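## Task

Rotate the three dice until their upward faces total 3, with each die lying completely on the mat and resting flat on a face. Finish by opening the grippers and pulling the arms away; the result only counts if the dice stay that way without the robot holding them. The robot must not tip over or end up leaning.

## Robot and tools

ROBOT. A wheeled cart carrying two arms (left_arm, right_arm), a pan/tilt head with head_camera, and a camera on each wrist (left_wrist_camera, right_wrist_camera). Seen in the base frame the cart is 0.53 m across and spans x = -0.35 to 0.07 m. Each arm turns about a vertical pan axis at x = -0.060, y = +0.155 (left) or -0.155 m (right). The shoulder sits 0.03 m out from that axis in the arm's pointing direction, 0.89 m above the floor. Link lengths: upper arm 0.116, forearm 0.135, hand 0.162 m. A fixed-jaw tip reaches roughly 0.44 m from its pan axis at most and cannot go under 0.55 m height. Loose objects may occasionally get a short shove from outside.

FRAMES. Base frame: origin on the floor halfway between the drive wheels, x ahead, y to the left, z up. The state reports left_hand and right_hand in this frame; each is the tip of that hand's fixed jaw, so a held item lies next to it on the swinging-jaw side. Hand axes: z runs out along the fingers, y runs from swinging jaw to fixed jaw. base_odometry is relative to the base frame at scene start and is computed from wheel rotation, so wheel slip shows up as motion; heading is left-positive, -3.142 to 3.142.

execute_actions. Arguments: actions (a list holding one action, or empty to just get state and images) and cameras (list drawn from head_camera, left_wrist_camera, right_wrist_camera, all; omitted, null or ["all"] gives every camera, [] gives none; the pictures line lists image order). An action may contain base, joints, or both; they start at the same moment and may finish at different times. base holds exactly one relative command: translate_m = straight drive in metres, forward positive, -1.4 to 1.4; or rotate_rad = turn in place in radians, counter-clockwise (left) positive, -3.2 to 3.2. No sideways motion. joints is a map of joint name to an absolute target angle in radians, independent per joint. Ranges (done tolerance): head_pan_rad -3.2..3.2 (±0.02, 0 ahead, + left); head_tilt_rad -0.76..1.45 (±0.02, 0 level, + down); for each arm prefix left_arm_ / right_arm_: shoulder_pan_rad -1.919..1.919 (±0.02), shoulder_lift_rad -1.745..1.745 (±0.1), elbow_flex_rad -1.69..1.58 (±0.07), wrist_flex_rad -1.658..1.658 (±0.03), wrist_roll_rad -2.743..2.841 (±0.02), gripper_rad 0..1.919 (±0.03). One action runs at most 15 s. Anything left out of an action may still be driving toward its previous target. An unknown key or out-of-range number rejects the whole call with no motion. If a result reports a stop, any later execute_actions, wait or finished_scene calls in that same reply are skipped.

wait(seconds 0 to 10): commands nothing, lets the world run, returns state and images. zoom_image(camera, region [x0, y0, x1, y1] in pixels from the top-left, no larger than 504 by 504): enlarges part of that camera's most recent full image. finished_scene(scene, 1 or 2): closes the scene after the last command has been held, irreversibly; its result says whether the goal was met and states the next task.

JOINT MEANINGS. Pan: at 0 the left arm points left and the right arm right; positive swings clockwise from above; straight ahead is +1.571 (left) and -1.571 (right). Bend: with shoulder_lift, elbow_flex, wrist_flex all 0 the upper arm leans 0.24 rad outward from vertical and forearm and fingers are horizontal; positive values bend downward; their sum is the fingers' angle below horizontal (1.571 = pointing down, which needs the forearm no more than 0.08 rad above horizontal). Roll: -1.522 closes jaws across the arm's plane with fixed jaw on the left looking outward; 1.619 puts it on the right; 0.049 closes them in the plane, fixed jaw below (level fingers) or toward the pan axis (fingers down). Keep the fixed jaw on the left when reaching level over furniture, since the hand body then rises about 0.08 m above the fingers instead of hanging below. Gripper opening at the tips: 0 -> 0.003 m, 0.3 -> 0.026, 0.6 -> 0.049, 1 -> 0.076, 1.919 -> 0.106.

RESULT LINES. base_status and joint_status describe how the last accepted action ended. done: reached target (for the base, wheels turned the commanded amount, slip included). off_target: stopped short and may still push (load sag, obstruction, or tripped motor). time_out: target dropped, holds in place. contact_stop never appears. joint command not followed (with a cause line) means a self-collision check blocked that arm's targets (gripper still acts); such joints read not_followed and the blocked targets may be retried with each later action until replaced by acceptable ones. on_its_own lists motion you did not command. A holding jaw reads off_target; done means empty or barely squeezing. To stop a blocked joint pushing, command its current reading. MOTOR HOT warns at 55 °C; OVER-TEMPERATURE FAULT at 70 °C halts that arm and relaxes hot motors until cool, with affected keys reading limit_stop_at_motor_heat (resend targets afterward).

CAUTIONS. Stow pose: shoulder_pan -1.75 (left) or 1.75 (right), shoulder_lift 0.05, elbow_flex 1.35, wrist_flex -1.55, wrist_roll -1.52. Stow in two steps (wrist_flex and wrist_roll first, then the rest); when leaving stow, do not move the wrist first. A stowed turn in place needs 0.44 m of free radius; turning or reversing next to a desk can snag the cart rear and topple the robot. Loaded joints sag toward gravity; offset the next target upward by the observed sag; hand positions may be off by a few cm. A joint stuck over about 0.30 rad from target for about 2 s trips (torque drops to 20 %); reset by waiting until it settles, then commanding 0.2 rad from its reading away from the tripping target (or 0.04 rad beyond a range end; a jaw uses the end). Squeeze by targeting up to 0.2 rad below the contact angle, no further. Payload about 0.4 kg at full reach, 0.7 kg within 0.28 m. Pulling, especially on things ahead, can tip the robot. Never let the arms or hands collide or press hard together. The robot holds its last command while you think, so replies take simulated time; base commands are measured from the last reported state. Avoid drops, slips, slams and hard pushes, and keep action time short.

Each tool is called after "Request:" as name([rows], argument=value, ...), one row to a line, values as JSON.

## Session

Request:
execute_actions(actions=[])

Scene clock: 0.00 s.
base_odometry: x=+0.000 y=+0.000 heading=+0.000 (m, m, rad; odometry frame)
base_status: not commanded
joint_positions: head_pan_rad=-0.009 head_tilt_rad=+0.023 left_arm_shoulder_pan_rad=-1.751 left_arm_shoulder_lift_rad=+0.067 left_arm_elbow_flex_rad=+1.318 left_arm_wrist_flex_rad=-1.505 left_arm_wrist_roll_rad=-1.538 left_arm_gripper_rad=+1.920 right_arm_shoulder_pan_rad=+1.748 right_arm_shoulder_lift_rad=-0.010 right_arm_elbow_flex_rad=+1.391 right_arm_wrist_flex_rad=-1.619 right_arm_wrist_roll_rad=-1.514 right_arm_gripper_rad=+1.920
joint_status: not commanded
left_hand: x=-0.3097 y=+0.1017 z=+0.8919 quat_wxyz=(-0.073, -0.661, -0.055, +0.745) (m; base frame)
right_hand: x=-0.3015 y=-0.1196 z=+0.9130 quat_wxyz=(-0.073, +0.616, -0.052, -0.783) (m; base frame)
pictures: head_camera, left_wrist_camera, right_wrist_camera
Images, in order (width x height): head_camera 644x476, left_wrist_camera 644x476, right_wrist_camera 644x476.

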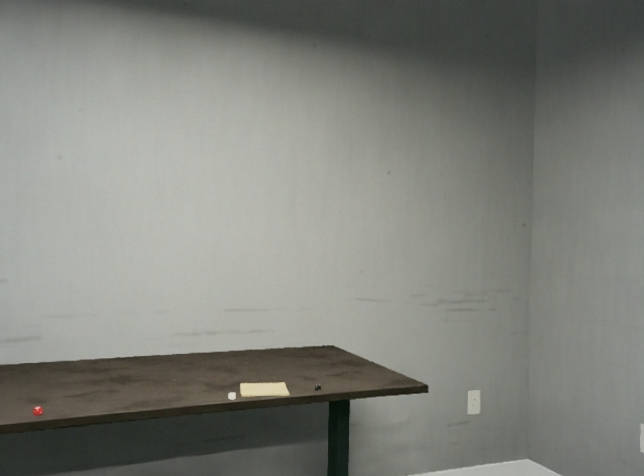

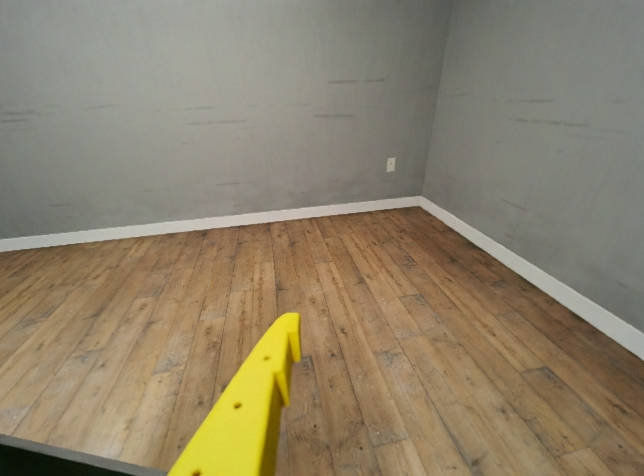

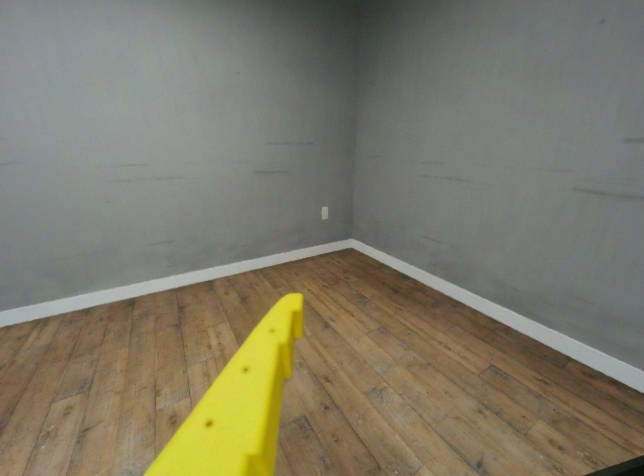

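Request:
execute_actions([
  {"joints":{"head_tilt_rad":0.35,"head_pan_rad":0.3}},
], cameras=["head_camera"])

Scene clock: 3.63 s.
base_odometry: x=+0.000 y=+0.000 heading=+0.000 (m, m, rad; odometry frame)
base_status: not commanded
joint_positions: head_pan_rad=+0.290 head_tilt_rad=+0.343 left_arm_shoulder_pan_rad=-1.751 left_arm_shoulder_lift_rad=+0.067 left_arm_elbow_flex_rad=+1.318 left_arm_wrist_flex_rad=-1.505 left_arm_wrist_roll_rad=-1.538 left_arm_gripper_rad=+1.920 right_arm_shoulder_pan_rad=+1.748 right_arm_shoulder_lift_rad=-0.010 right_arm_elbow_flex_rad=+1.391 right_arm_wrist_flex_rad=-1.619 right_arm_wrist_roll_rad=-1.514 right_arm_gripper_rad=+1.920
joint_status: all done
left_hand: x=-0.3097 y=+0.1017 z=+0.8919 quat_wxyz=(-0.073, -0.661, -0.055, +0.745) (m; base frame)
right_hand: x=-0.3015 y=-0.1196 z=+0.9130 quat_wxyz=(-0.073, +0.616, -0.052, -0.783) (m; base frame)
pictures: head_camera
Images, in order (width x height): head_camera 644x476.

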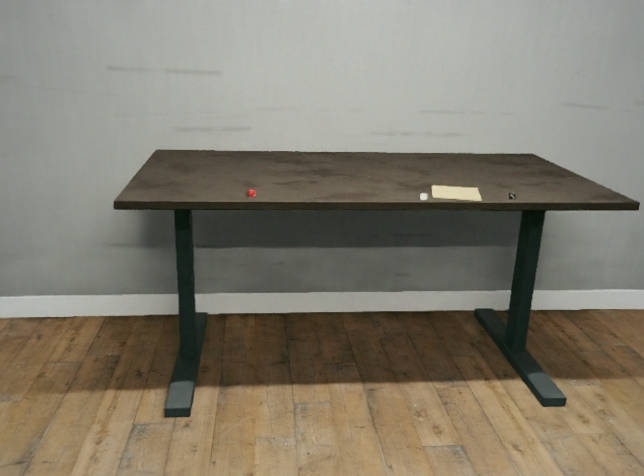

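Request:
execute_actions([
  {"base":{"rotate_rad":0.3},"joints":{"head_pan_rad":0.0,"head_tilt_rad":0.35}},
], cameras=["head_camera"])

Scene clock: 7.50 s.
base_odometry: x=+0.000 y=+0.000 heading=+0.299 (m, m, rad; odometry frame)
base_status: done
joint_positions: head_pan_rad=+0.010 head_tilt_rad=+0.343 left_arm_shoulder_pan_rad=-1.751 left_arm_shoulder_lift_rad=+0.067 left_arm_elbow_flex_rad=+1.318 left_arm_wrist_flex_rad=-1.505 left_arm_wrist_roll_rad=-1.538 left_arm_gripper_rad=+1.920 right_arm_shoulder_pan_rad=+1.748 right_arm_shoulder_lift_rad=-0.010 right_arm_elbow_flex_rad=+1.391 right_arm_wrist_flex_rad=-1.619 right_arm_wrist_roll_rad=-1.514 right_arm_gripper_rad=+1.920
joint_status: all done
left_hand: x=-0.3097 y=+0.1017 z=+0.8919 quat_wxyz=(-0.073, -0.661, -0.055, +0.745) (m; base frame)
right_hand: x=-0.3015 y=-0.1196 z=+0.9130 quat_wxyz=(-0.073, +0.616, -0.052, -0.783) (m; base frame)
pictures: head_camera
Images, in order (width x height): head_camera 644x476.

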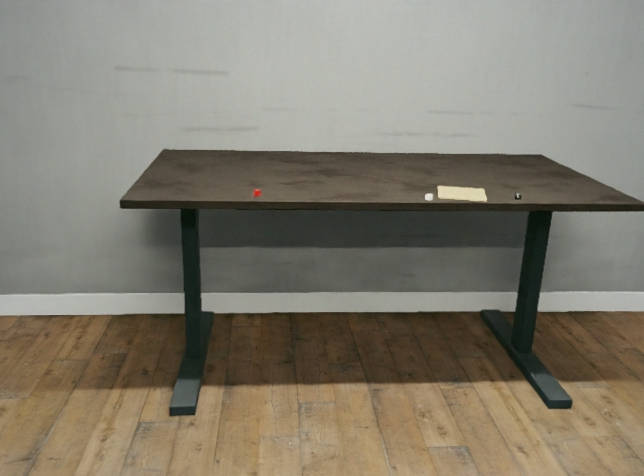

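Request:
execute_actions([
  {"base":{"translate_m":0.8},"joints":{"head_tilt_rad":0.5}},
], cameras=["head_camera"])

Scene clock: 15.80 s.
base_odometry: x=+0.763 y=+0.238 heading=+0.301 (m, m, rad; odometry frame)
base_status: done
joint_positions: head_pan_rad=+0.010 head_tilt_rad=+0.494 left_arm_shoulder_pan_rad=-1.751 left_arm_shoulder_lift_rad=+0.067 left_arm_elbow_flex_rad=+1.318 left_arm_wrist_flex_rad=-1.505 left_arm_wrist_roll_rad=-1.538 left_arm_gripper_rad=+1.920 right_arm_shoulder_pan_rad=+1.748 right_arm_shoulder_lift_rad=-0.010 right_arm_elbow_flex_rad=+1.391 right_arm_wrist_flex_rad=-1.619 right_arm_wrist_roll_rad=-1.514 right_arm_gripper_rad=+1.920
joint_status: all done
left_hand: x=-0.3097 y=+0.1017 z=+0.8919 quat_wxyz=(-0.073, -0.661, -0.055, +0.745) (m; base frame)
right_hand: x=-0.3015 y=-0.1196 z=+0.9130 quat_wxyz=(-0.073, +0.616, -0.052, -0.783) (m; base frame)
pictures: head_camera
Images, in order (width x height): head_camera 644x476.

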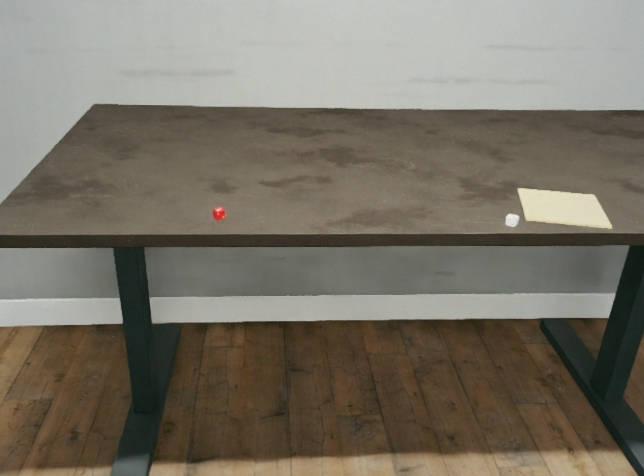

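Request:
execute_actions([
  {"base":{"translate_m":0.8},"joints":{"head_tilt_rad":0.8}},
], cameras=["head_camera"])

Scene clock: 40.70 s.
base_odometry: x=+1.527 y=+0.476 heading=+0.303 (m, m, rad; odometry frame)
base_status: done
joint_positions: head_pan_rad=+0.010 head_tilt_rad=+0.795 left_arm_shoulder_pan_rad=-1.751 left_arm_shoulder_lift_rad=+0.067 left_arm_elbow_flex_rad=+1.318 left_arm_wrist_flex_rad=-1.505 left_arm_wrist_roll_rad=-1.538 left_arm_gripper_rad=+1.920 right_arm_shoulder_pan_rad=+1.748 right_arm_shoulder_lift_rad=-0.010 right_arm_elbow_flex_rad=+1.391 right_arm_wrist_flex_rad=-1.619 right_arm_wrist_roll_rad=-1.514 right_arm_gripper_rad=+1.920
joint_status: all done
left_hand: x=-0.3097 y=+0.1017 z=+0.8919 quat_wxyz=(-0.073, -0.661, -0.055, +0.745) (m; base frame)
right_hand: x=-0.3015 y=-0.1196 z=+0.9130 quat_wxyz=(-0.073, +0.616, -0.052, -0.783) (m; base frame)
pictures: head_camera
Images, in order (width x height): head_camera 644x476.

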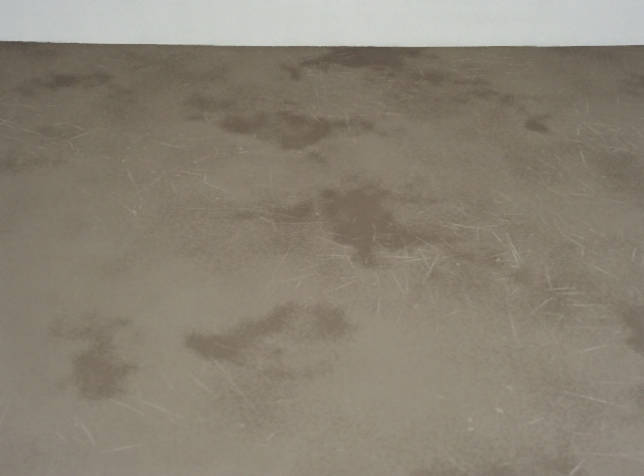

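Request:
execute_actions([
  {"joints":{"head_tilt_rad":1.25,"head_pan_rad":0.0}},
], cameras=["head_camera"])

Scene clock: 44.83 s.
base_odometry: x=+1.527 y=+0.476 heading=+0.303 (m, m, rad; odometry frame)
base_status: not commanded
joint_positions: head_pan_rad=+0.010 head_tilt_rad=+1.245 left_arm_shoulder_pan_rad=-1.751 left_arm_shoulder_lift_rad=+0.067 left_arm_elbow_flex_rad=+1.318 left_arm_wrist_flex_rad=-1.505 left_arm_wrist_roll_rad=-1.538 left_arm_gripper_rad=+1.920 right_arm_shoulder_pan_rad=+1.748 right_arm_shoulder_lift_rad=-0.010 right_arm_elbow_flex_rad=+1.391 right_arm_wrist_flex_rad=-1.619 right_arm_wrist_roll_rad=-1.514 right_arm_gripper_rad=+1.920
joint_status: all done
left_hand: x=-0.3097 y=+0.1017 z=+0.8919 quat_wxyz=(-0.073, -0.661, -0.055, +0.745) (m; base frame)
right_hand: x=-0.3015 y=-0.1196 z=+0.9130 quat_wxyz=(-0.073, +0.616, -0.052, -0.783) (m; base frame)
pictures: head_camera
Images, in order (width x height): head_camera 644x476.

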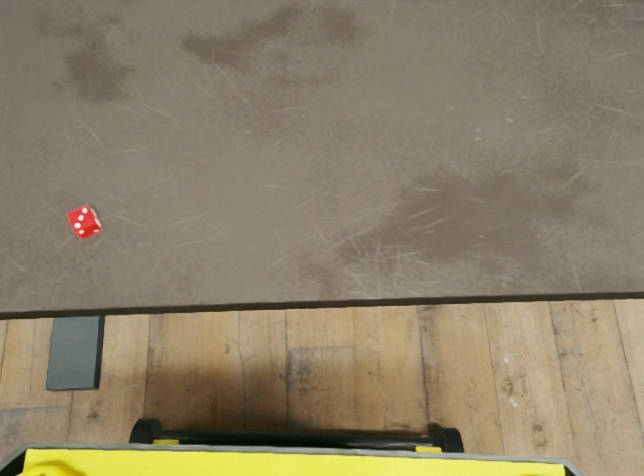

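Request:
zoom_image(camera="head_camera", region=[30, 170, 140, 270])

Region (30, 170, 140, 270) of head_camera's 644x476 image, scaled by 4.582; it fills the top 458 rows of this view, and the rest is white.

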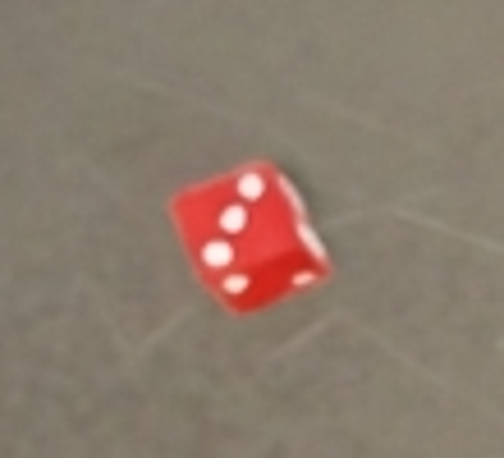

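Request:
execute_actions([
  {"base":{"translate_m":0.1}},
], cameras=["head_camera"])

Scene clock: 64.10 s.
base_odometry: x=+1.620 y=+0.505 heading=+0.301 (m, m, rad; odometry frame)
base_status: done
joint_positions: head_pan_rad=+0.010 head_tilt_rad=+1.246 left_arm_shoulder_pan_rad=-1.751 left_arm_shoulder_lift_rad=+0.067 left_arm_elbow_flex_rad=+1.320 left_arm_wrist_flex_rad=-1.505 left_arm_wrist_roll_rad=-1.538 left_arm_gripper_rad=+1.920 right_arm_shoulder_pan_rad=+1.748 right_arm_shoulder_lift_rad=-0.010 right_arm_elbow_flex_rad=+1.392 right_arm_wrist_flex_rad=-1.619 right_arm_wrist_roll_rad=-1.514 right_arm_gripper_rad=+1.920
joint_status: not commanded
left_hand: x=-0.3096 y=+0.1017 z=+0.8916 quat_wxyz=(-0.073, -0.662, -0.055, +0.744) (m; base frame)
right_hand: x=-0.3013 y=-0.1196 z=+0.9127 quat_wxyz=(-0.073, +0.616, -0.052, -0.782) (m; base frame)
pictures: head_camera
Images, in order (width x height): head_camera 644x476.

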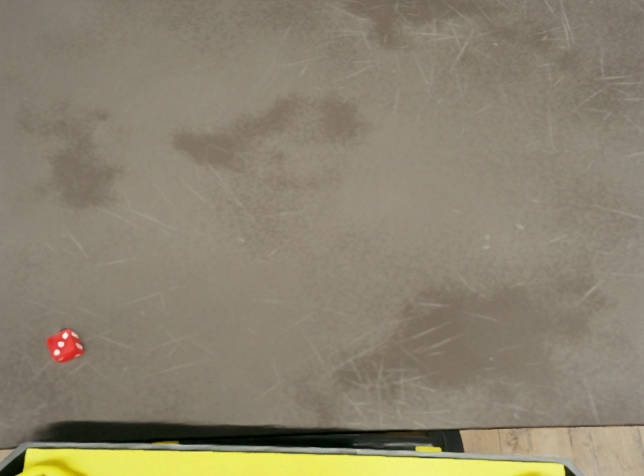

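Request:
zoom_image(camera="head_camera", region=[10, 295, 120, 395])

Region (10, 295, 120, 395) of head_camera's 644x476 image, scaled by 4.582; it fills the top 458 rows of this view, and the rest is white.

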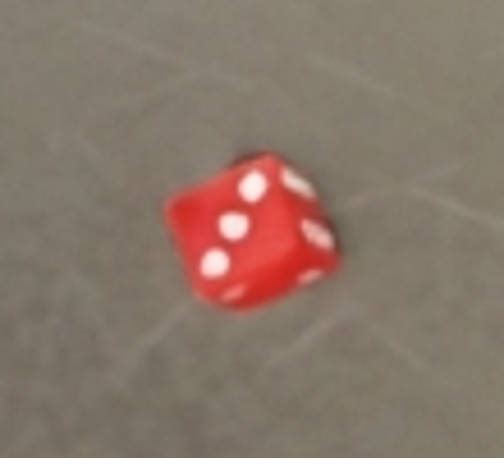

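Request:
execute_actions([
  {"joints":{"left_arm_shoulder_pan_rad":1.315,"left_arm_shoulder_lift_rad":0.225,"left_arm_elbow_flex_rad":-0.225}},
], cameras=["head_camera","left_wrist_camera"])

Scene clock: 76.07 s.
base_odometry: x=+1.620 y=+0.505 heading=+0.301 (m, m, rad; odometry frame)
base_status: not commanded
joint_positions: head_pan_rad=+0.010 head_tilt_rad=+1.246 left_arm_shoulder_pan_rad=+1.306 left_arm_shoulder_lift_rad=+0.237 left_arm_elbow_flex_rad=-0.188 left_arm_wrist_flex_rad=-1.505 left_arm_wrist_roll_rad=-1.538 left_arm_gripper_rad=+1.920 right_arm_shoulder_pan_rad=+1.748 right_arm_shoulder_lift_rad=-0.010 right_arm_elbow_flex_rad=+1.392 right_arm_wrist_flex_rad=-1.619 right_arm_wrist_roll_rad=-1.514 right_arm_gripper_rad=+1.920
joint_status: all done
left_hand: x=+0.1673 y=+0.2245 z=+1.1548 quat_wxyz=(+0.989, -0.007, +0.057, +0.139) (m; base frame)
right_hand: x=-0.3013 y=-0.1196 z=+0.9127 quat_wxyz=(-0.073, +0.616, -0.052, -0.782) (m; base frame)
pictures: head_camera, left_wrist_camera
Images, in order (width x height): head_camera 644x476, left_wrist_camera 644x476.

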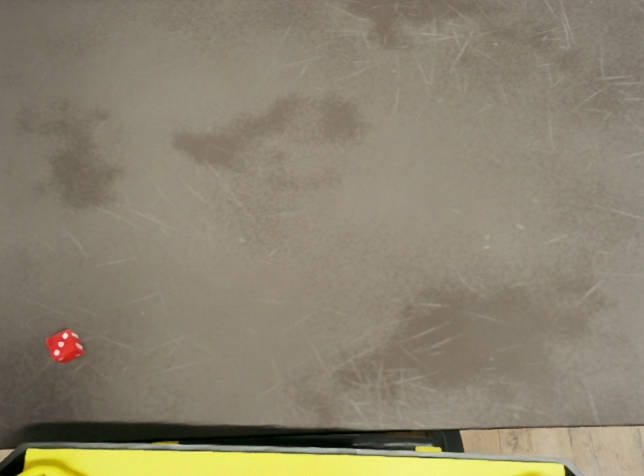

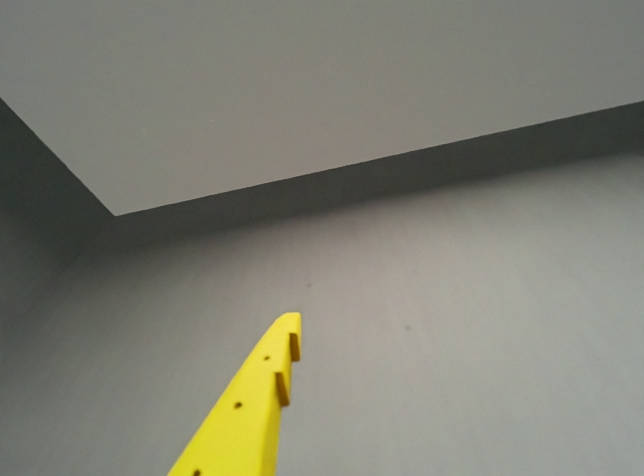

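Request:
execute_actions([
  {"joints":{"left_arm_wrist_flex_rad":1.52,"left_arm_wrist_roll_rad":-1.522}},
], cameras=["head_camera","left_wrist_camera"])

Scene clock: 80.50 s.
base_odometry: x=+1.620 y=+0.505 heading=+0.301 (m, m, rad; odometry frame)
base_status: not commanded
joint_positions: head_pan_rad=+0.010 head_tilt_rad=+1.246 left_arm_shoulder_pan_rad=+1.306 left_arm_shoulder_lift_rad=+0.242 left_arm_elbow_flex_rad=-0.190 left_arm_wrist_flex_rad=+1.514 left_arm_wrist_roll_rad=-1.530 left_arm_gripper_rad=+1.920 right_arm_shoulder_pan_rad=+1.748 right_arm_shoulder_lift_rad=-0.010 right_arm_elbow_flex_rad=+1.392 right_arm_wrist_flex_rad=-1.619 right_arm_wrist_roll_rad=-1.514 right_arm_gripper_rad=+1.920
joint_status: all done
left_hand: x=+0.1505 y=+0.2200 z=+0.8342 quat_wxyz=(+0.002, -0.128, +0.992, +0.000) (m; base frame)
right_hand: x=-0.3013 y=-0.1196 z=+0.9127 quat_wxyz=(-0.073, +0.616, -0.052, -0.782) (m; base frame)
pictures: head_camera, left_wrist_camera
Images, in order (width x height): head_camera 644x476, left_wrist_camera 644x476.

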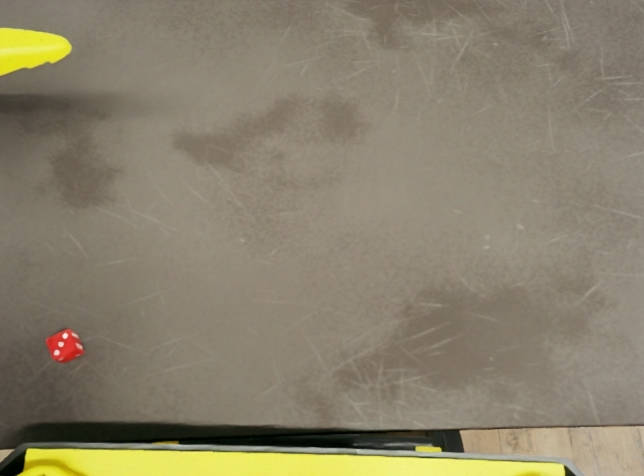

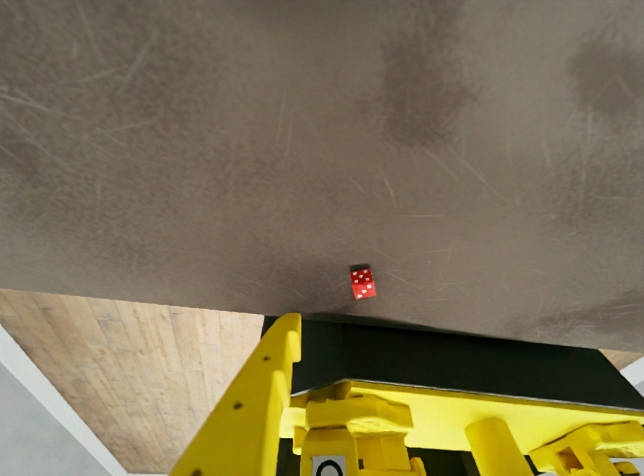

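Request:
zoom_image(camera="left_wrist_camera", region=[310, 240, 410, 330])

Region (310, 240, 410, 330) of left_wrist_camera's 644x476 image, scaled by 5.040; it fills the top 454 rows of this view, and the rest is white.

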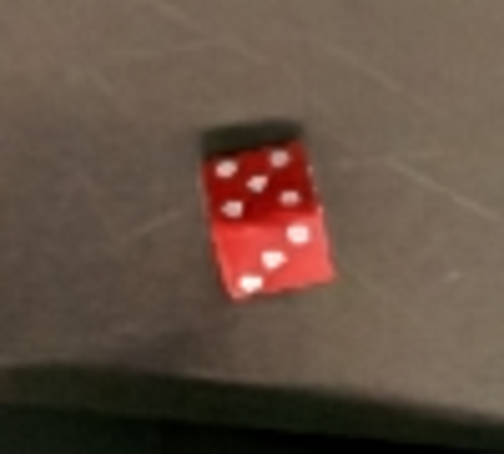

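Request:
execute_actions([
  {"joints":{"left_arm_shoulder_pan_rad":1.5,"left_arm_wrist_roll_rad":0.48,"left_arm_gripper_rad":0.9}},
], cameras=["head_camera","left_wrist_camera"])

Scene clock: 122.00 s.
base_odometry: x=+1.620 y=+0.505 heading=+0.301 (m, m, rad; odometry frame)
base_status: not commanded
joint_positions: head_pan_rad=+0.010 head_tilt_rad=+1.246 left_arm_shoulder_pan_rad=+1.490 left_arm_shoulder_lift_rad=+0.242 left_arm_elbow_flex_rad=-0.190 left_arm_wrist_flex_rad=+1.514 left_arm_wrist_roll_rad=+0.470 left_arm_gripper_rad=+0.908 right_arm_shoulder_pan_rad=+1.748 right_arm_shoulder_lift_rad=-0.010 right_arm_elbow_flex_rad=+1.392 right_arm_wrist_flex_rad=-1.619 right_arm_wrist_roll_rad=-1.514 right_arm_gripper_rad=+1.920
joint_status: all done
left_hand: x=+0.1528 y=+0.1685 z=+0.8342 quat_wxyz=(+0.001, -0.861, +0.509, -0.002) (m; base frame)
right_hand: x=-0.3013 y=-0.1196 z=+0.9127 quat_wxyz=(-0.073, +0.616, -0.052, -0.782) (m; base frame)
pictures: head_camera, left_wrist_camera
Images, in order (width x height): head_camera 644x476, left_wrist_camera 644x476.

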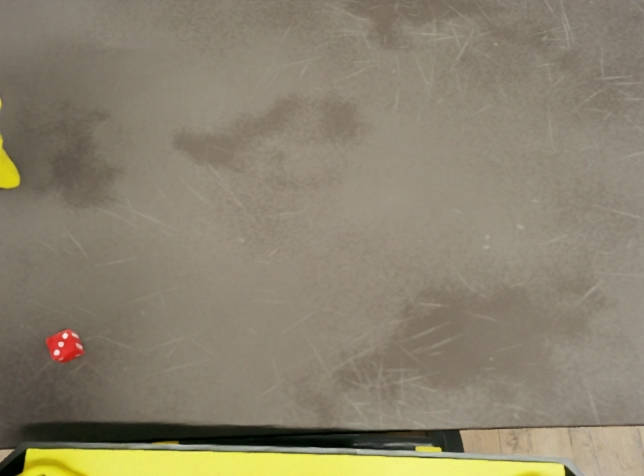

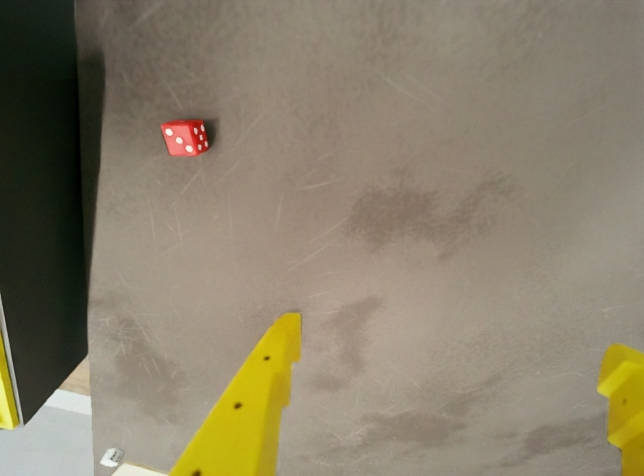

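Request:
zoom_image(camera="left_wrist_camera", region=[135, 90, 235, 180])

Region (135, 90, 235, 180) of left_wrist_camera's 644x476 image, scaled by 5.040; it fills the top 454 rows of this view, and the rest is white.

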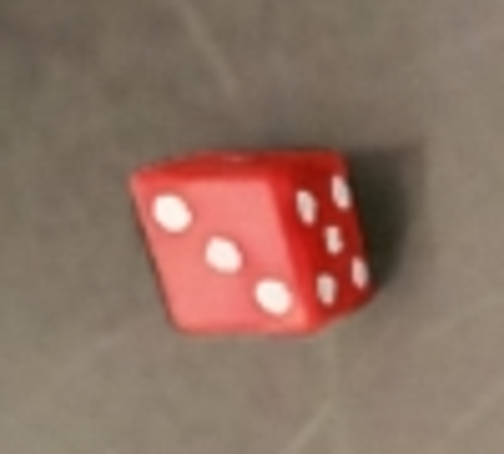

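Request:
execute_actions([
  {"joints":{"left_arm_shoulder_pan_rad":1.31,"left_arm_shoulder_lift_rad":0.168,"left_arm_elbow_flex_rad":0.132,"left_arm_wrist_flex_rad":1.271,"left_arm_wrist_roll_rad":0.4}},
], cameras=["head_camera","left_wrist_camera"])

Scene clock: 182.23 s.
base_odometry: x=+1.620 y=+0.505 heading=+0.301 (m, m, rad; odometry frame)
base_status: not commanded
joint_positions: head_pan_rad=+0.010 head_tilt_rad=+1.246 left_arm_shoulder_pan_rad=+1.319 left_arm_shoulder_lift_rad=+0.207 left_arm_elbow_flex_rad=+0.134 left_arm_wrist_flex_rad=+1.277 left_arm_wrist_roll_rad=+0.409 left_arm_gripper_rad=+0.908 right_arm_shoulder_pan_rad=+1.748 right_arm_shoulder_lift_rad=-0.010 right_arm_elbow_flex_rad=+1.392 right_arm_wrist_flex_rad=-1.619 right_arm_wrist_roll_rad=-1.514 right_arm_gripper_rad=+1.920
joint_status: all done
left_hand: x=+0.1295 y=+0.2006 z=+0.7982 quat_wxyz=(-0.016, -0.887, +0.461, +0.018) (m; base frame)
right_hand: x=-0.3013 y=-0.1196 z=+0.9127 quat_wxyz=(-0.073, +0.616, -0.052, -0.782) (m; base frame)
pictures: head_camera, left_wrist_camera
Images, in order (width x height): head_camera 644x476, left_wrist_camera 644x476.

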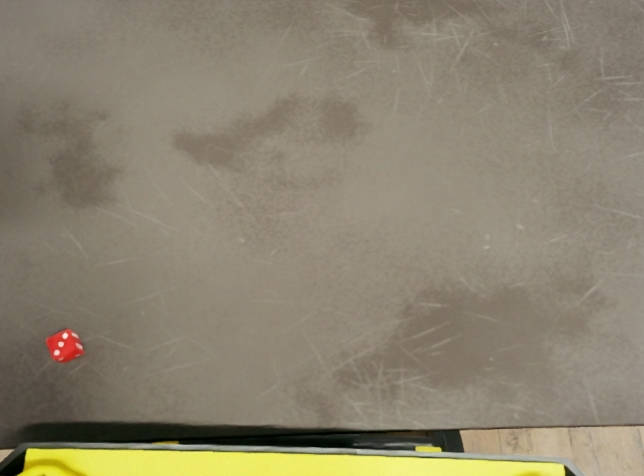

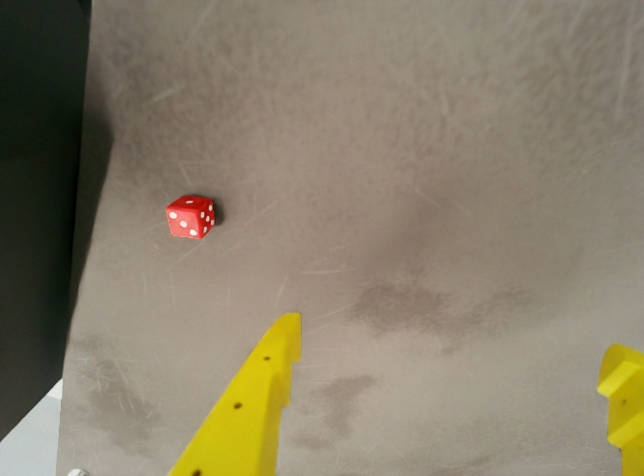

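Request:
execute_actions([
  {"joints":{"head_pan_rad":0.6,"head_tilt_rad":1.15}},
], cameras=["head_camera"])

Scene clock: 194.97 s.
base_odometry: x=+1.620 y=+0.505 heading=+0.301 (m, m, rad; odometry frame)
base_status: not commanded
joint_positions: head_pan_rad=+0.590 head_tilt_rad=+1.165 left_arm_shoulder_pan_rad=+1.319 left_arm_shoulder_lift_rad=+0.207 left_arm_elbow_flex_rad=+0.134 left_arm_wrist_flex_rad=+1.277 left_arm_wrist_roll_rad=+0.409 left_arm_gripper_rad=+0.908 right_arm_shoulder_pan_rad=+1.748 right_arm_shoulder_lift_rad=-0.010 right_arm_elbow_flex_rad=+1.392 right_arm_wrist_flex_rad=-1.619 right_arm_wrist_roll_rad=-1.514 right_arm_gripper_rad=+1.920
joint_status: all done
left_hand: x=+0.1295 y=+0.2006 z=+0.7982 quat_wxyz=(-0.016, -0.887, +0.461, +0.018) (m; base frame)
right_hand: x=-0.3013 y=-0.1196 z=+0.9127 quat_wxyz=(-0.073, +0.616, -0.052, -0.782) (m; base frame)
pictures: head_camera
Images, in order (width x height): head_camera 644x476.

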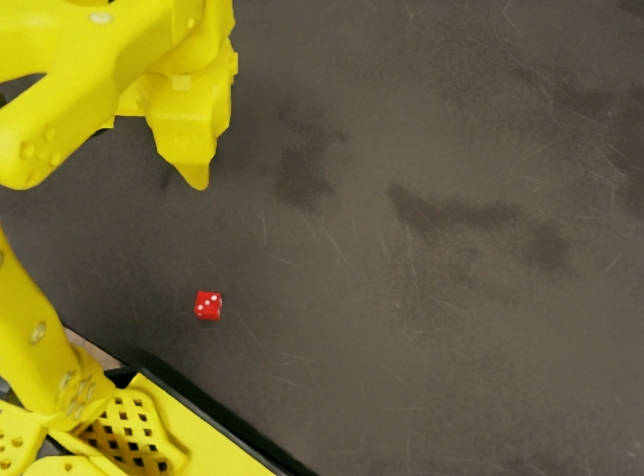

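Request:
execute_actions([
  {"joints":{"left_arm_shoulder_lift_rad":-0.29,"left_arm_elbow_flex_rad":0.64,"left_arm_wrist_flex_rad":1.221}},
], cameras=["head_camera","left_wrist_camera"])

Scene clock: 208.37 s.
base_odometry: x=+1.620 y=+0.505 heading=+0.301 (m, m, rad; odometry frame)
base_status: not commanded
joint_positions: head_pan_rad=+0.590 head_tilt_rad=+1.165 left_arm_shoulder_pan_rad=+1.319 left_arm_shoulder_lift_rad=-0.263 left_arm_elbow_flex_rad=+0.642 left_arm_wrist_flex_rad=+1.227 left_arm_wrist_roll_rad=+0.409 left_arm_gripper_rad=+0.908 right_arm_shoulder_pan_rad=+1.748 right_arm_shoulder_lift_rad=-0.010 right_arm_elbow_flex_rad=+1.392 right_arm_wrist_flex_rad=-1.619 right_arm_wrist_roll_rad=-1.514 right_arm_gripper_rad=+1.920
joint_status: all done
left_hand: x=+0.0788 y=+0.1875 z=+0.8047 quat_wxyz=(-0.012, -0.887, +0.461, +0.013) (m; base frame)
right_hand: x=-0.3013 y=-0.1196 z=+0.9127 quat_wxyz=(-0.073, +0.616, -0.052, -0.782) (m; base frame)
pictures: head_camera, left_wrist_camera
Images, in order (width x height): head_camera 644x476, left_wrist_camera 644x476.

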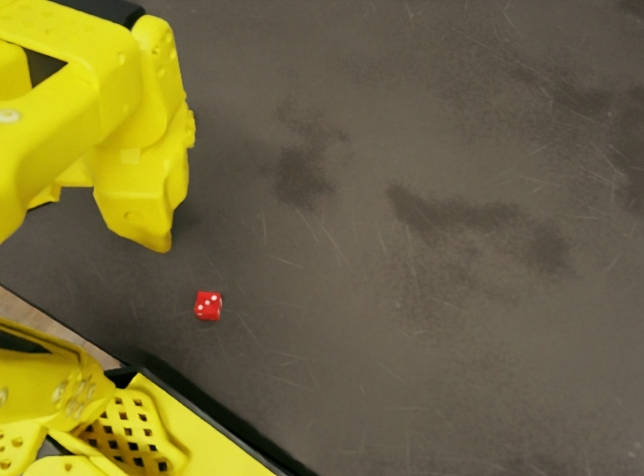

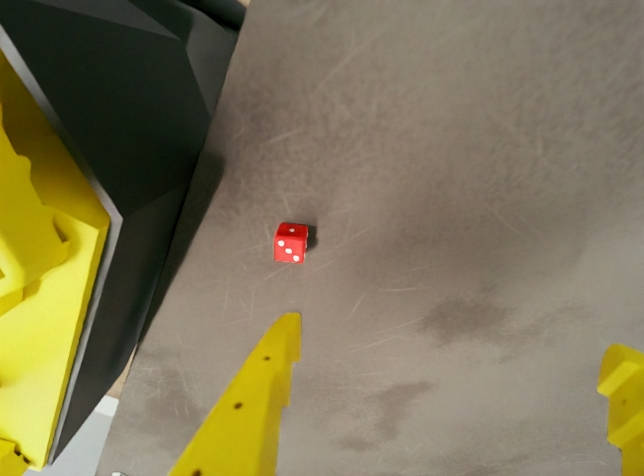

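Request:
execute_actions([
  {"joints":{"left_arm_shoulder_lift_rad":-0.45,"left_arm_elbow_flex_rad":0.973,"left_arm_wrist_flex_rad":1.021}},
], cameras=["head_camera","left_wrist_camera"])

Scene clock: 226.13 s.
base_odometry: x=+1.620 y=+0.505 heading=+0.301 (m, m, rad; odometry frame)
base_status: not commanded
joint_positions: head_pan_rad=+0.590 head_tilt_rad=+1.165 left_arm_shoulder_pan_rad=+1.319 left_arm_shoulder_lift_rad=-0.428 left_arm_elbow_flex_rad=+0.975 left_arm_wrist_flex_rad=+1.029 left_arm_wrist_roll_rad=+0.409 left_arm_gripper_rad=+0.908 right_arm_shoulder_pan_rad=+1.748 right_arm_shoulder_lift_rad=-0.010 right_arm_elbow_flex_rad=+1.392 right_arm_wrist_flex_rad=-1.619 right_arm_wrist_roll_rad=-1.514 right_arm_gripper_rad=+1.920
joint_status: all done
left_hand: x=+0.0561 y=+0.1816 z=+0.7819 quat_wxyz=(-0.001, -0.887, +0.461, +0.002) (m; base frame)
right_hand: x=-0.3013 y=-0.1196 z=+0.9127 quat_wxyz=(-0.073, +0.616, -0.052, -0.782) (m; base frame)
pictures: head_camera, left_wrist_camera
Images, in order (width x height): head_camera 644x476, left_wrist_camera 644x476.

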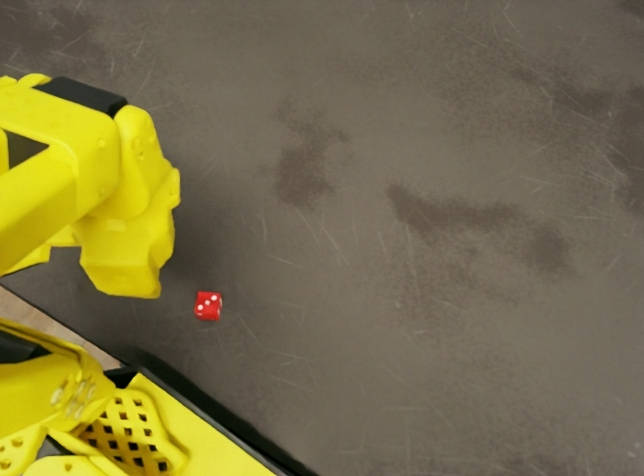

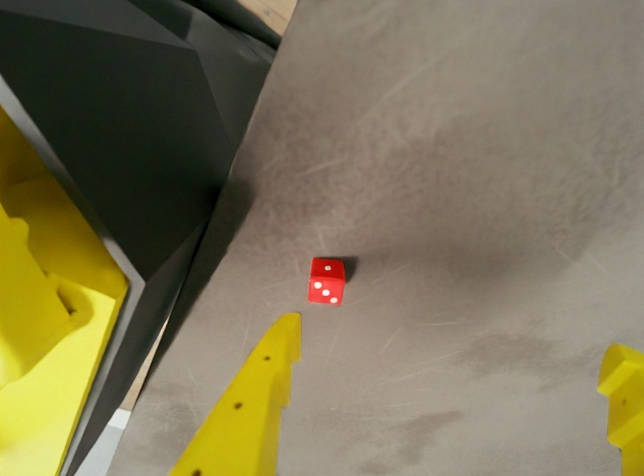

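Request:
execute_actions([
  {"joints":{"left_arm_shoulder_pan_rad":1.36,"left_arm_shoulder_lift_rad":-0.435,"left_arm_elbow_flex_rad":1.11,"left_arm_wrist_flex_rad":0.871}},
], cameras=["head_camera","left_wrist_camera"])

Scene clock: 234.83 s.
base_odometry: x=+1.620 y=+0.505 heading=+0.301 (m, m, rad; odometry frame)
base_status: not commanded
joint_positions: head_pan_rad=+0.590 head_tilt_rad=+1.165 left_arm_shoulder_pan_rad=+1.351 left_arm_shoulder_lift_rad=-0.428 left_arm_elbow_flex_rad=+1.111 left_arm_wrist_flex_rad=+0.877 left_arm_wrist_roll_rad=+0.409 left_arm_gripper_rad=+0.908 right_arm_shoulder_pan_rad=+1.748 right_arm_shoulder_lift_rad=-0.010 right_arm_elbow_flex_rad=+1.392 right_arm_wrist_flex_rad=-1.619 right_arm_wrist_roll_rad=-1.514 right_arm_gripper_rad=+1.920
joint_status: all done
left_hand: x=+0.0495 y=+0.1762 z=+0.7663 quat_wxyz=(+0.004, -0.880, +0.475, -0.004) (m; base frame)
right_hand: x=-0.3013 y=-0.1196 z=+0.9127 quat_wxyz=(-0.073, +0.616, -0.052, -0.782) (m; base frame)
pictures: head_camera, left_wrist_camera
Images, in order (width x height): head_camera 644x476, left_wrist_camera 644x476.

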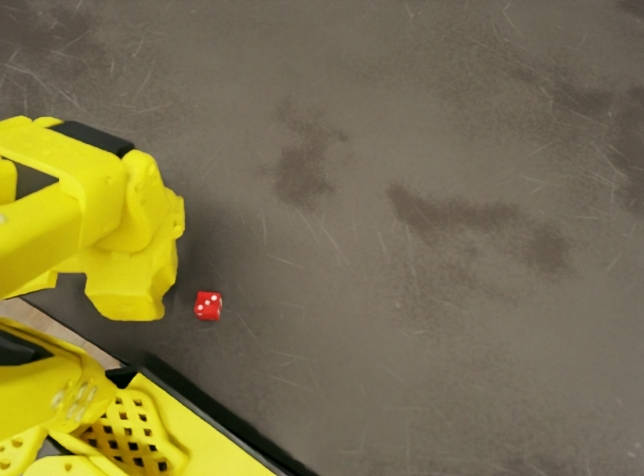

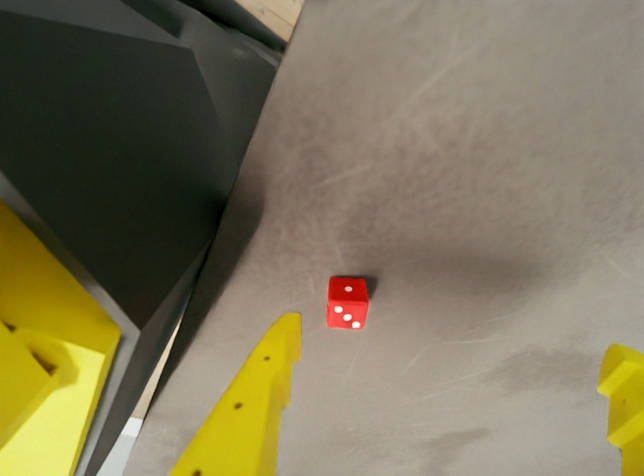

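Request:
execute_actions([
  {"joints":{"left_arm_shoulder_lift_rad":-0.40,"left_arm_elbow_flex_rad":1.2,"left_arm_wrist_flex_rad":0.745}},
], cameras=["head_camera","left_wrist_camera"])

Scene clock: 241.53 s.
base_odometry: x=+1.620 y=+0.505 heading=+0.301 (m, m, rad; odometry frame)
base_status: not commanded
joint_positions: head_pan_rad=+0.590 head_tilt_rad=+1.165 left_arm_shoulder_pan_rad=+1.351 left_arm_shoulder_lift_rad=-0.401 left_arm_elbow_flex_rad=+1.200 left_arm_wrist_flex_rad=+0.753 left_arm_wrist_roll_rad=+0.409 left_arm_gripper_rad=+0.908 right_arm_shoulder_pan_rad=+1.748 right_arm_shoulder_lift_rad=-0.010 right_arm_elbow_flex_rad=+1.392 right_arm_wrist_flex_rad=-1.619 right_arm_wrist_roll_rad=-1.514 right_arm_gripper_rad=+1.920
joint_status: all done
left_hand: x=+0.0439 y=+0.1750 z=+0.7548 quat_wxyz=(+0.006, -0.880, +0.475, -0.007) (m; base frame)
right_hand: x=-0.3013 y=-0.1196 z=+0.9127 quat_wxyz=(-0.073, +0.616, -0.052, -0.782) (m; base frame)
pictures: head_camera, left_wrist_camera
Images, in order (width x height): head_camera 644x476, left_wrist_camera 644x476.

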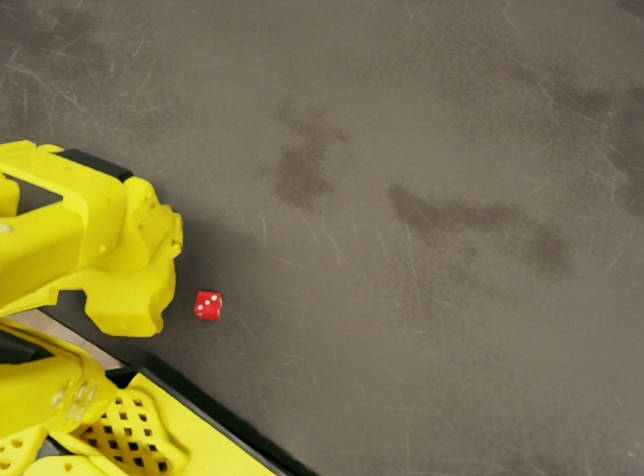

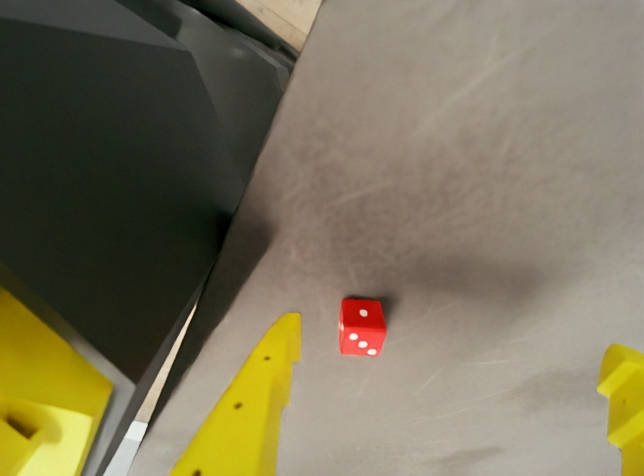

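Request:
execute_actions([
  {"joints":{"left_arm_shoulder_lift_rad":-0.18,"left_arm_elbow_flex_rad":1.162,"left_arm_wrist_flex_rad":0.571}},
], cameras=["head_camera","left_wrist_camera"])

Scene clock: 250.00 s.
base_odometry: x=+1.620 y=+0.505 heading=+0.301 (m, m, rad; odometry frame)
base_status: not commanded
joint_positions: head_pan_rad=+0.590 head_tilt_rad=+1.165 left_arm_shoulder_pan_rad=+1.351 left_arm_shoulder_lift_rad=-0.180 left_arm_elbow_flex_rad=+1.185 left_arm_wrist_flex_rad=+0.578 left_arm_wrist_roll_rad=+0.409 left_arm_gripper_rad=+0.908 right_arm_shoulder_pan_rad=+1.748 right_arm_shoulder_lift_rad=-0.010 right_arm_elbow_flex_rad=+1.392 right_arm_wrist_flex_rad=-1.619 right_arm_wrist_roll_rad=-1.514 right_arm_gripper_rad=+1.920
joint_status: all done
left_hand: x=+0.0435 y=+0.1749 z=+0.7382 quat_wxyz=(-0.004, -0.880, +0.475, +0.004) (m; base frame)
right_hand: x=-0.3013 y=-0.1196 z=+0.9127 quat_wxyz=(-0.073, +0.616, -0.052, -0.782) (m; base frame)
pictures: head_camera, left_wrist_camera
Images, in order (width x height): head_camera 644x476, left_wrist_camera 644x476.

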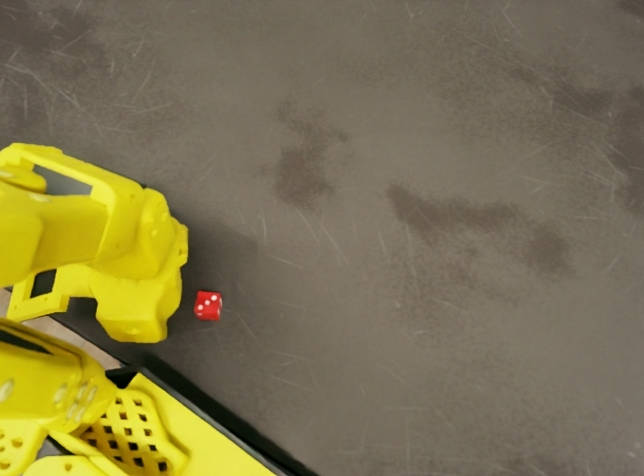

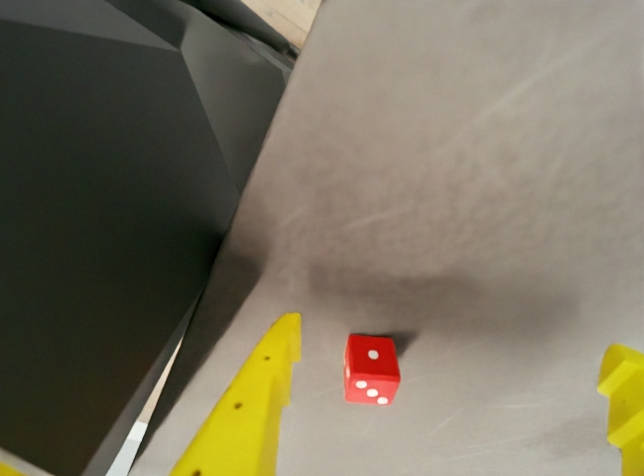

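Request:
execute_actions([
  {"joints":{"left_arm_shoulder_pan_rad":1.55,"left_arm_shoulder_lift_rad":-0.125,"left_arm_elbow_flex_rad":1.115,"left_arm_wrist_flex_rad":0.571,"left_arm_wrist_roll_rad":0.6}},
], cameras=["head_camera","left_wrist_camera"])

Scene clock: 257.90 s.
base_odometry: x=+1.620 y=+0.505 heading=+0.301 (m, m, rad; odometry frame)
base_status: not commanded
joint_positions: head_pan_rad=+0.590 head_tilt_rad=+1.165 left_arm_shoulder_pan_rad=+1.541 left_arm_shoulder_lift_rad=-0.126 left_arm_elbow_flex_rad=+1.139 left_arm_wrist_flex_rad=+0.578 left_arm_wrist_roll_rad=+0.592 left_arm_gripper_rad=+0.908 right_arm_shoulder_pan_rad=+1.748 right_arm_shoulder_lift_rad=-0.010 right_arm_elbow_flex_rad=+1.392 right_arm_wrist_flex_rad=-1.619 right_arm_wrist_roll_rad=-1.514 right_arm_gripper_rad=+1.920
joint_status: all done
left_hand: x=+0.0502 y=+0.1538 z=+0.7372 quat_wxyz=(-0.005, -0.878, +0.479, +0.008) (m; base frame)
right_hand: x=-0.3013 y=-0.1196 z=+0.9127 quat_wxyz=(-0.073, +0.616, -0.052, -0.782) (m; base frame)
pictures: head_camera, left_wrist_camera
Images, in order (width x height): head_camera 644x476, left_wrist_camera 644x476.

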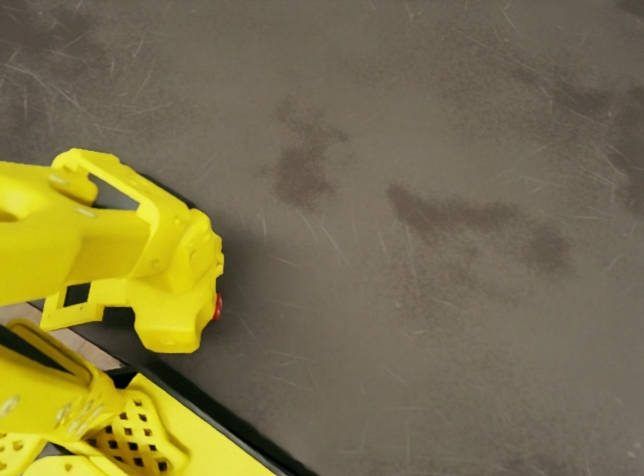

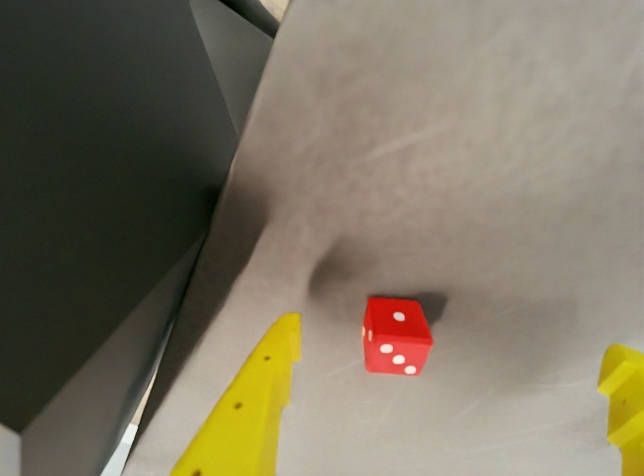

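Request:
execute_actions([
  {"joints":{"left_arm_gripper_rad":0.45}},
], cameras=["left_wrist_camera"])

Scene clock: 267.97 s.
base_odometry: x=+1.620 y=+0.505 heading=+0.301 (m, m, rad; odometry frame)
base_status: not commanded
joint_positions: head_pan_rad=+0.590 head_tilt_rad=+1.165 left_arm_shoulder_pan_rad=+1.541 left_arm_shoulder_lift_rad=-0.126 left_arm_elbow_flex_rad=+1.139 left_arm_wrist_flex_rad=+0.578 left_arm_wrist_roll_rad=+0.592 left_arm_gripper_rad=+0.459 right_arm_shoulder_pan_rad=+1.748 right_arm_shoulder_lift_rad=-0.010 right_arm_elbow_flex_rad=+1.392 right_arm_wrist_flex_rad=-1.619 right_arm_wrist_roll_rad=-1.514 right_arm_gripper_rad=+1.920
joint_status: all done
left_hand: x=+0.0502 y=+0.1538 z=+0.7372 quat_wxyz=(-0.005, -0.878, +0.479, +0.008) (m; base frame)
right_hand: x=-0.3013 y=-0.1196 z=+0.9127 quat_wxyz=(-0.073, +0.616, -0.052, -0.782) (m; base frame)
pictures: left_wrist_camera
Images, in order (width x height): left_wrist_camera 644x476.

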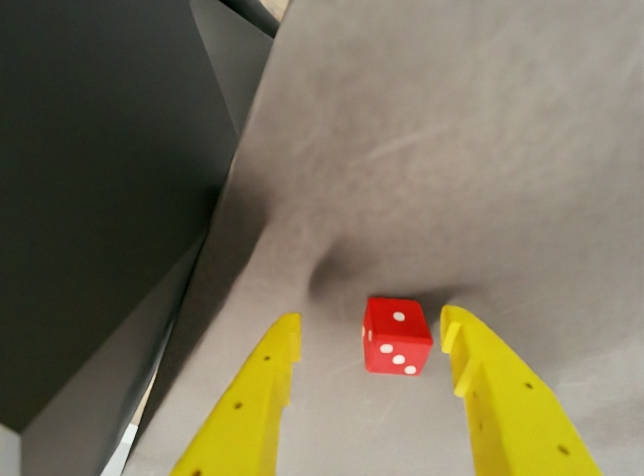

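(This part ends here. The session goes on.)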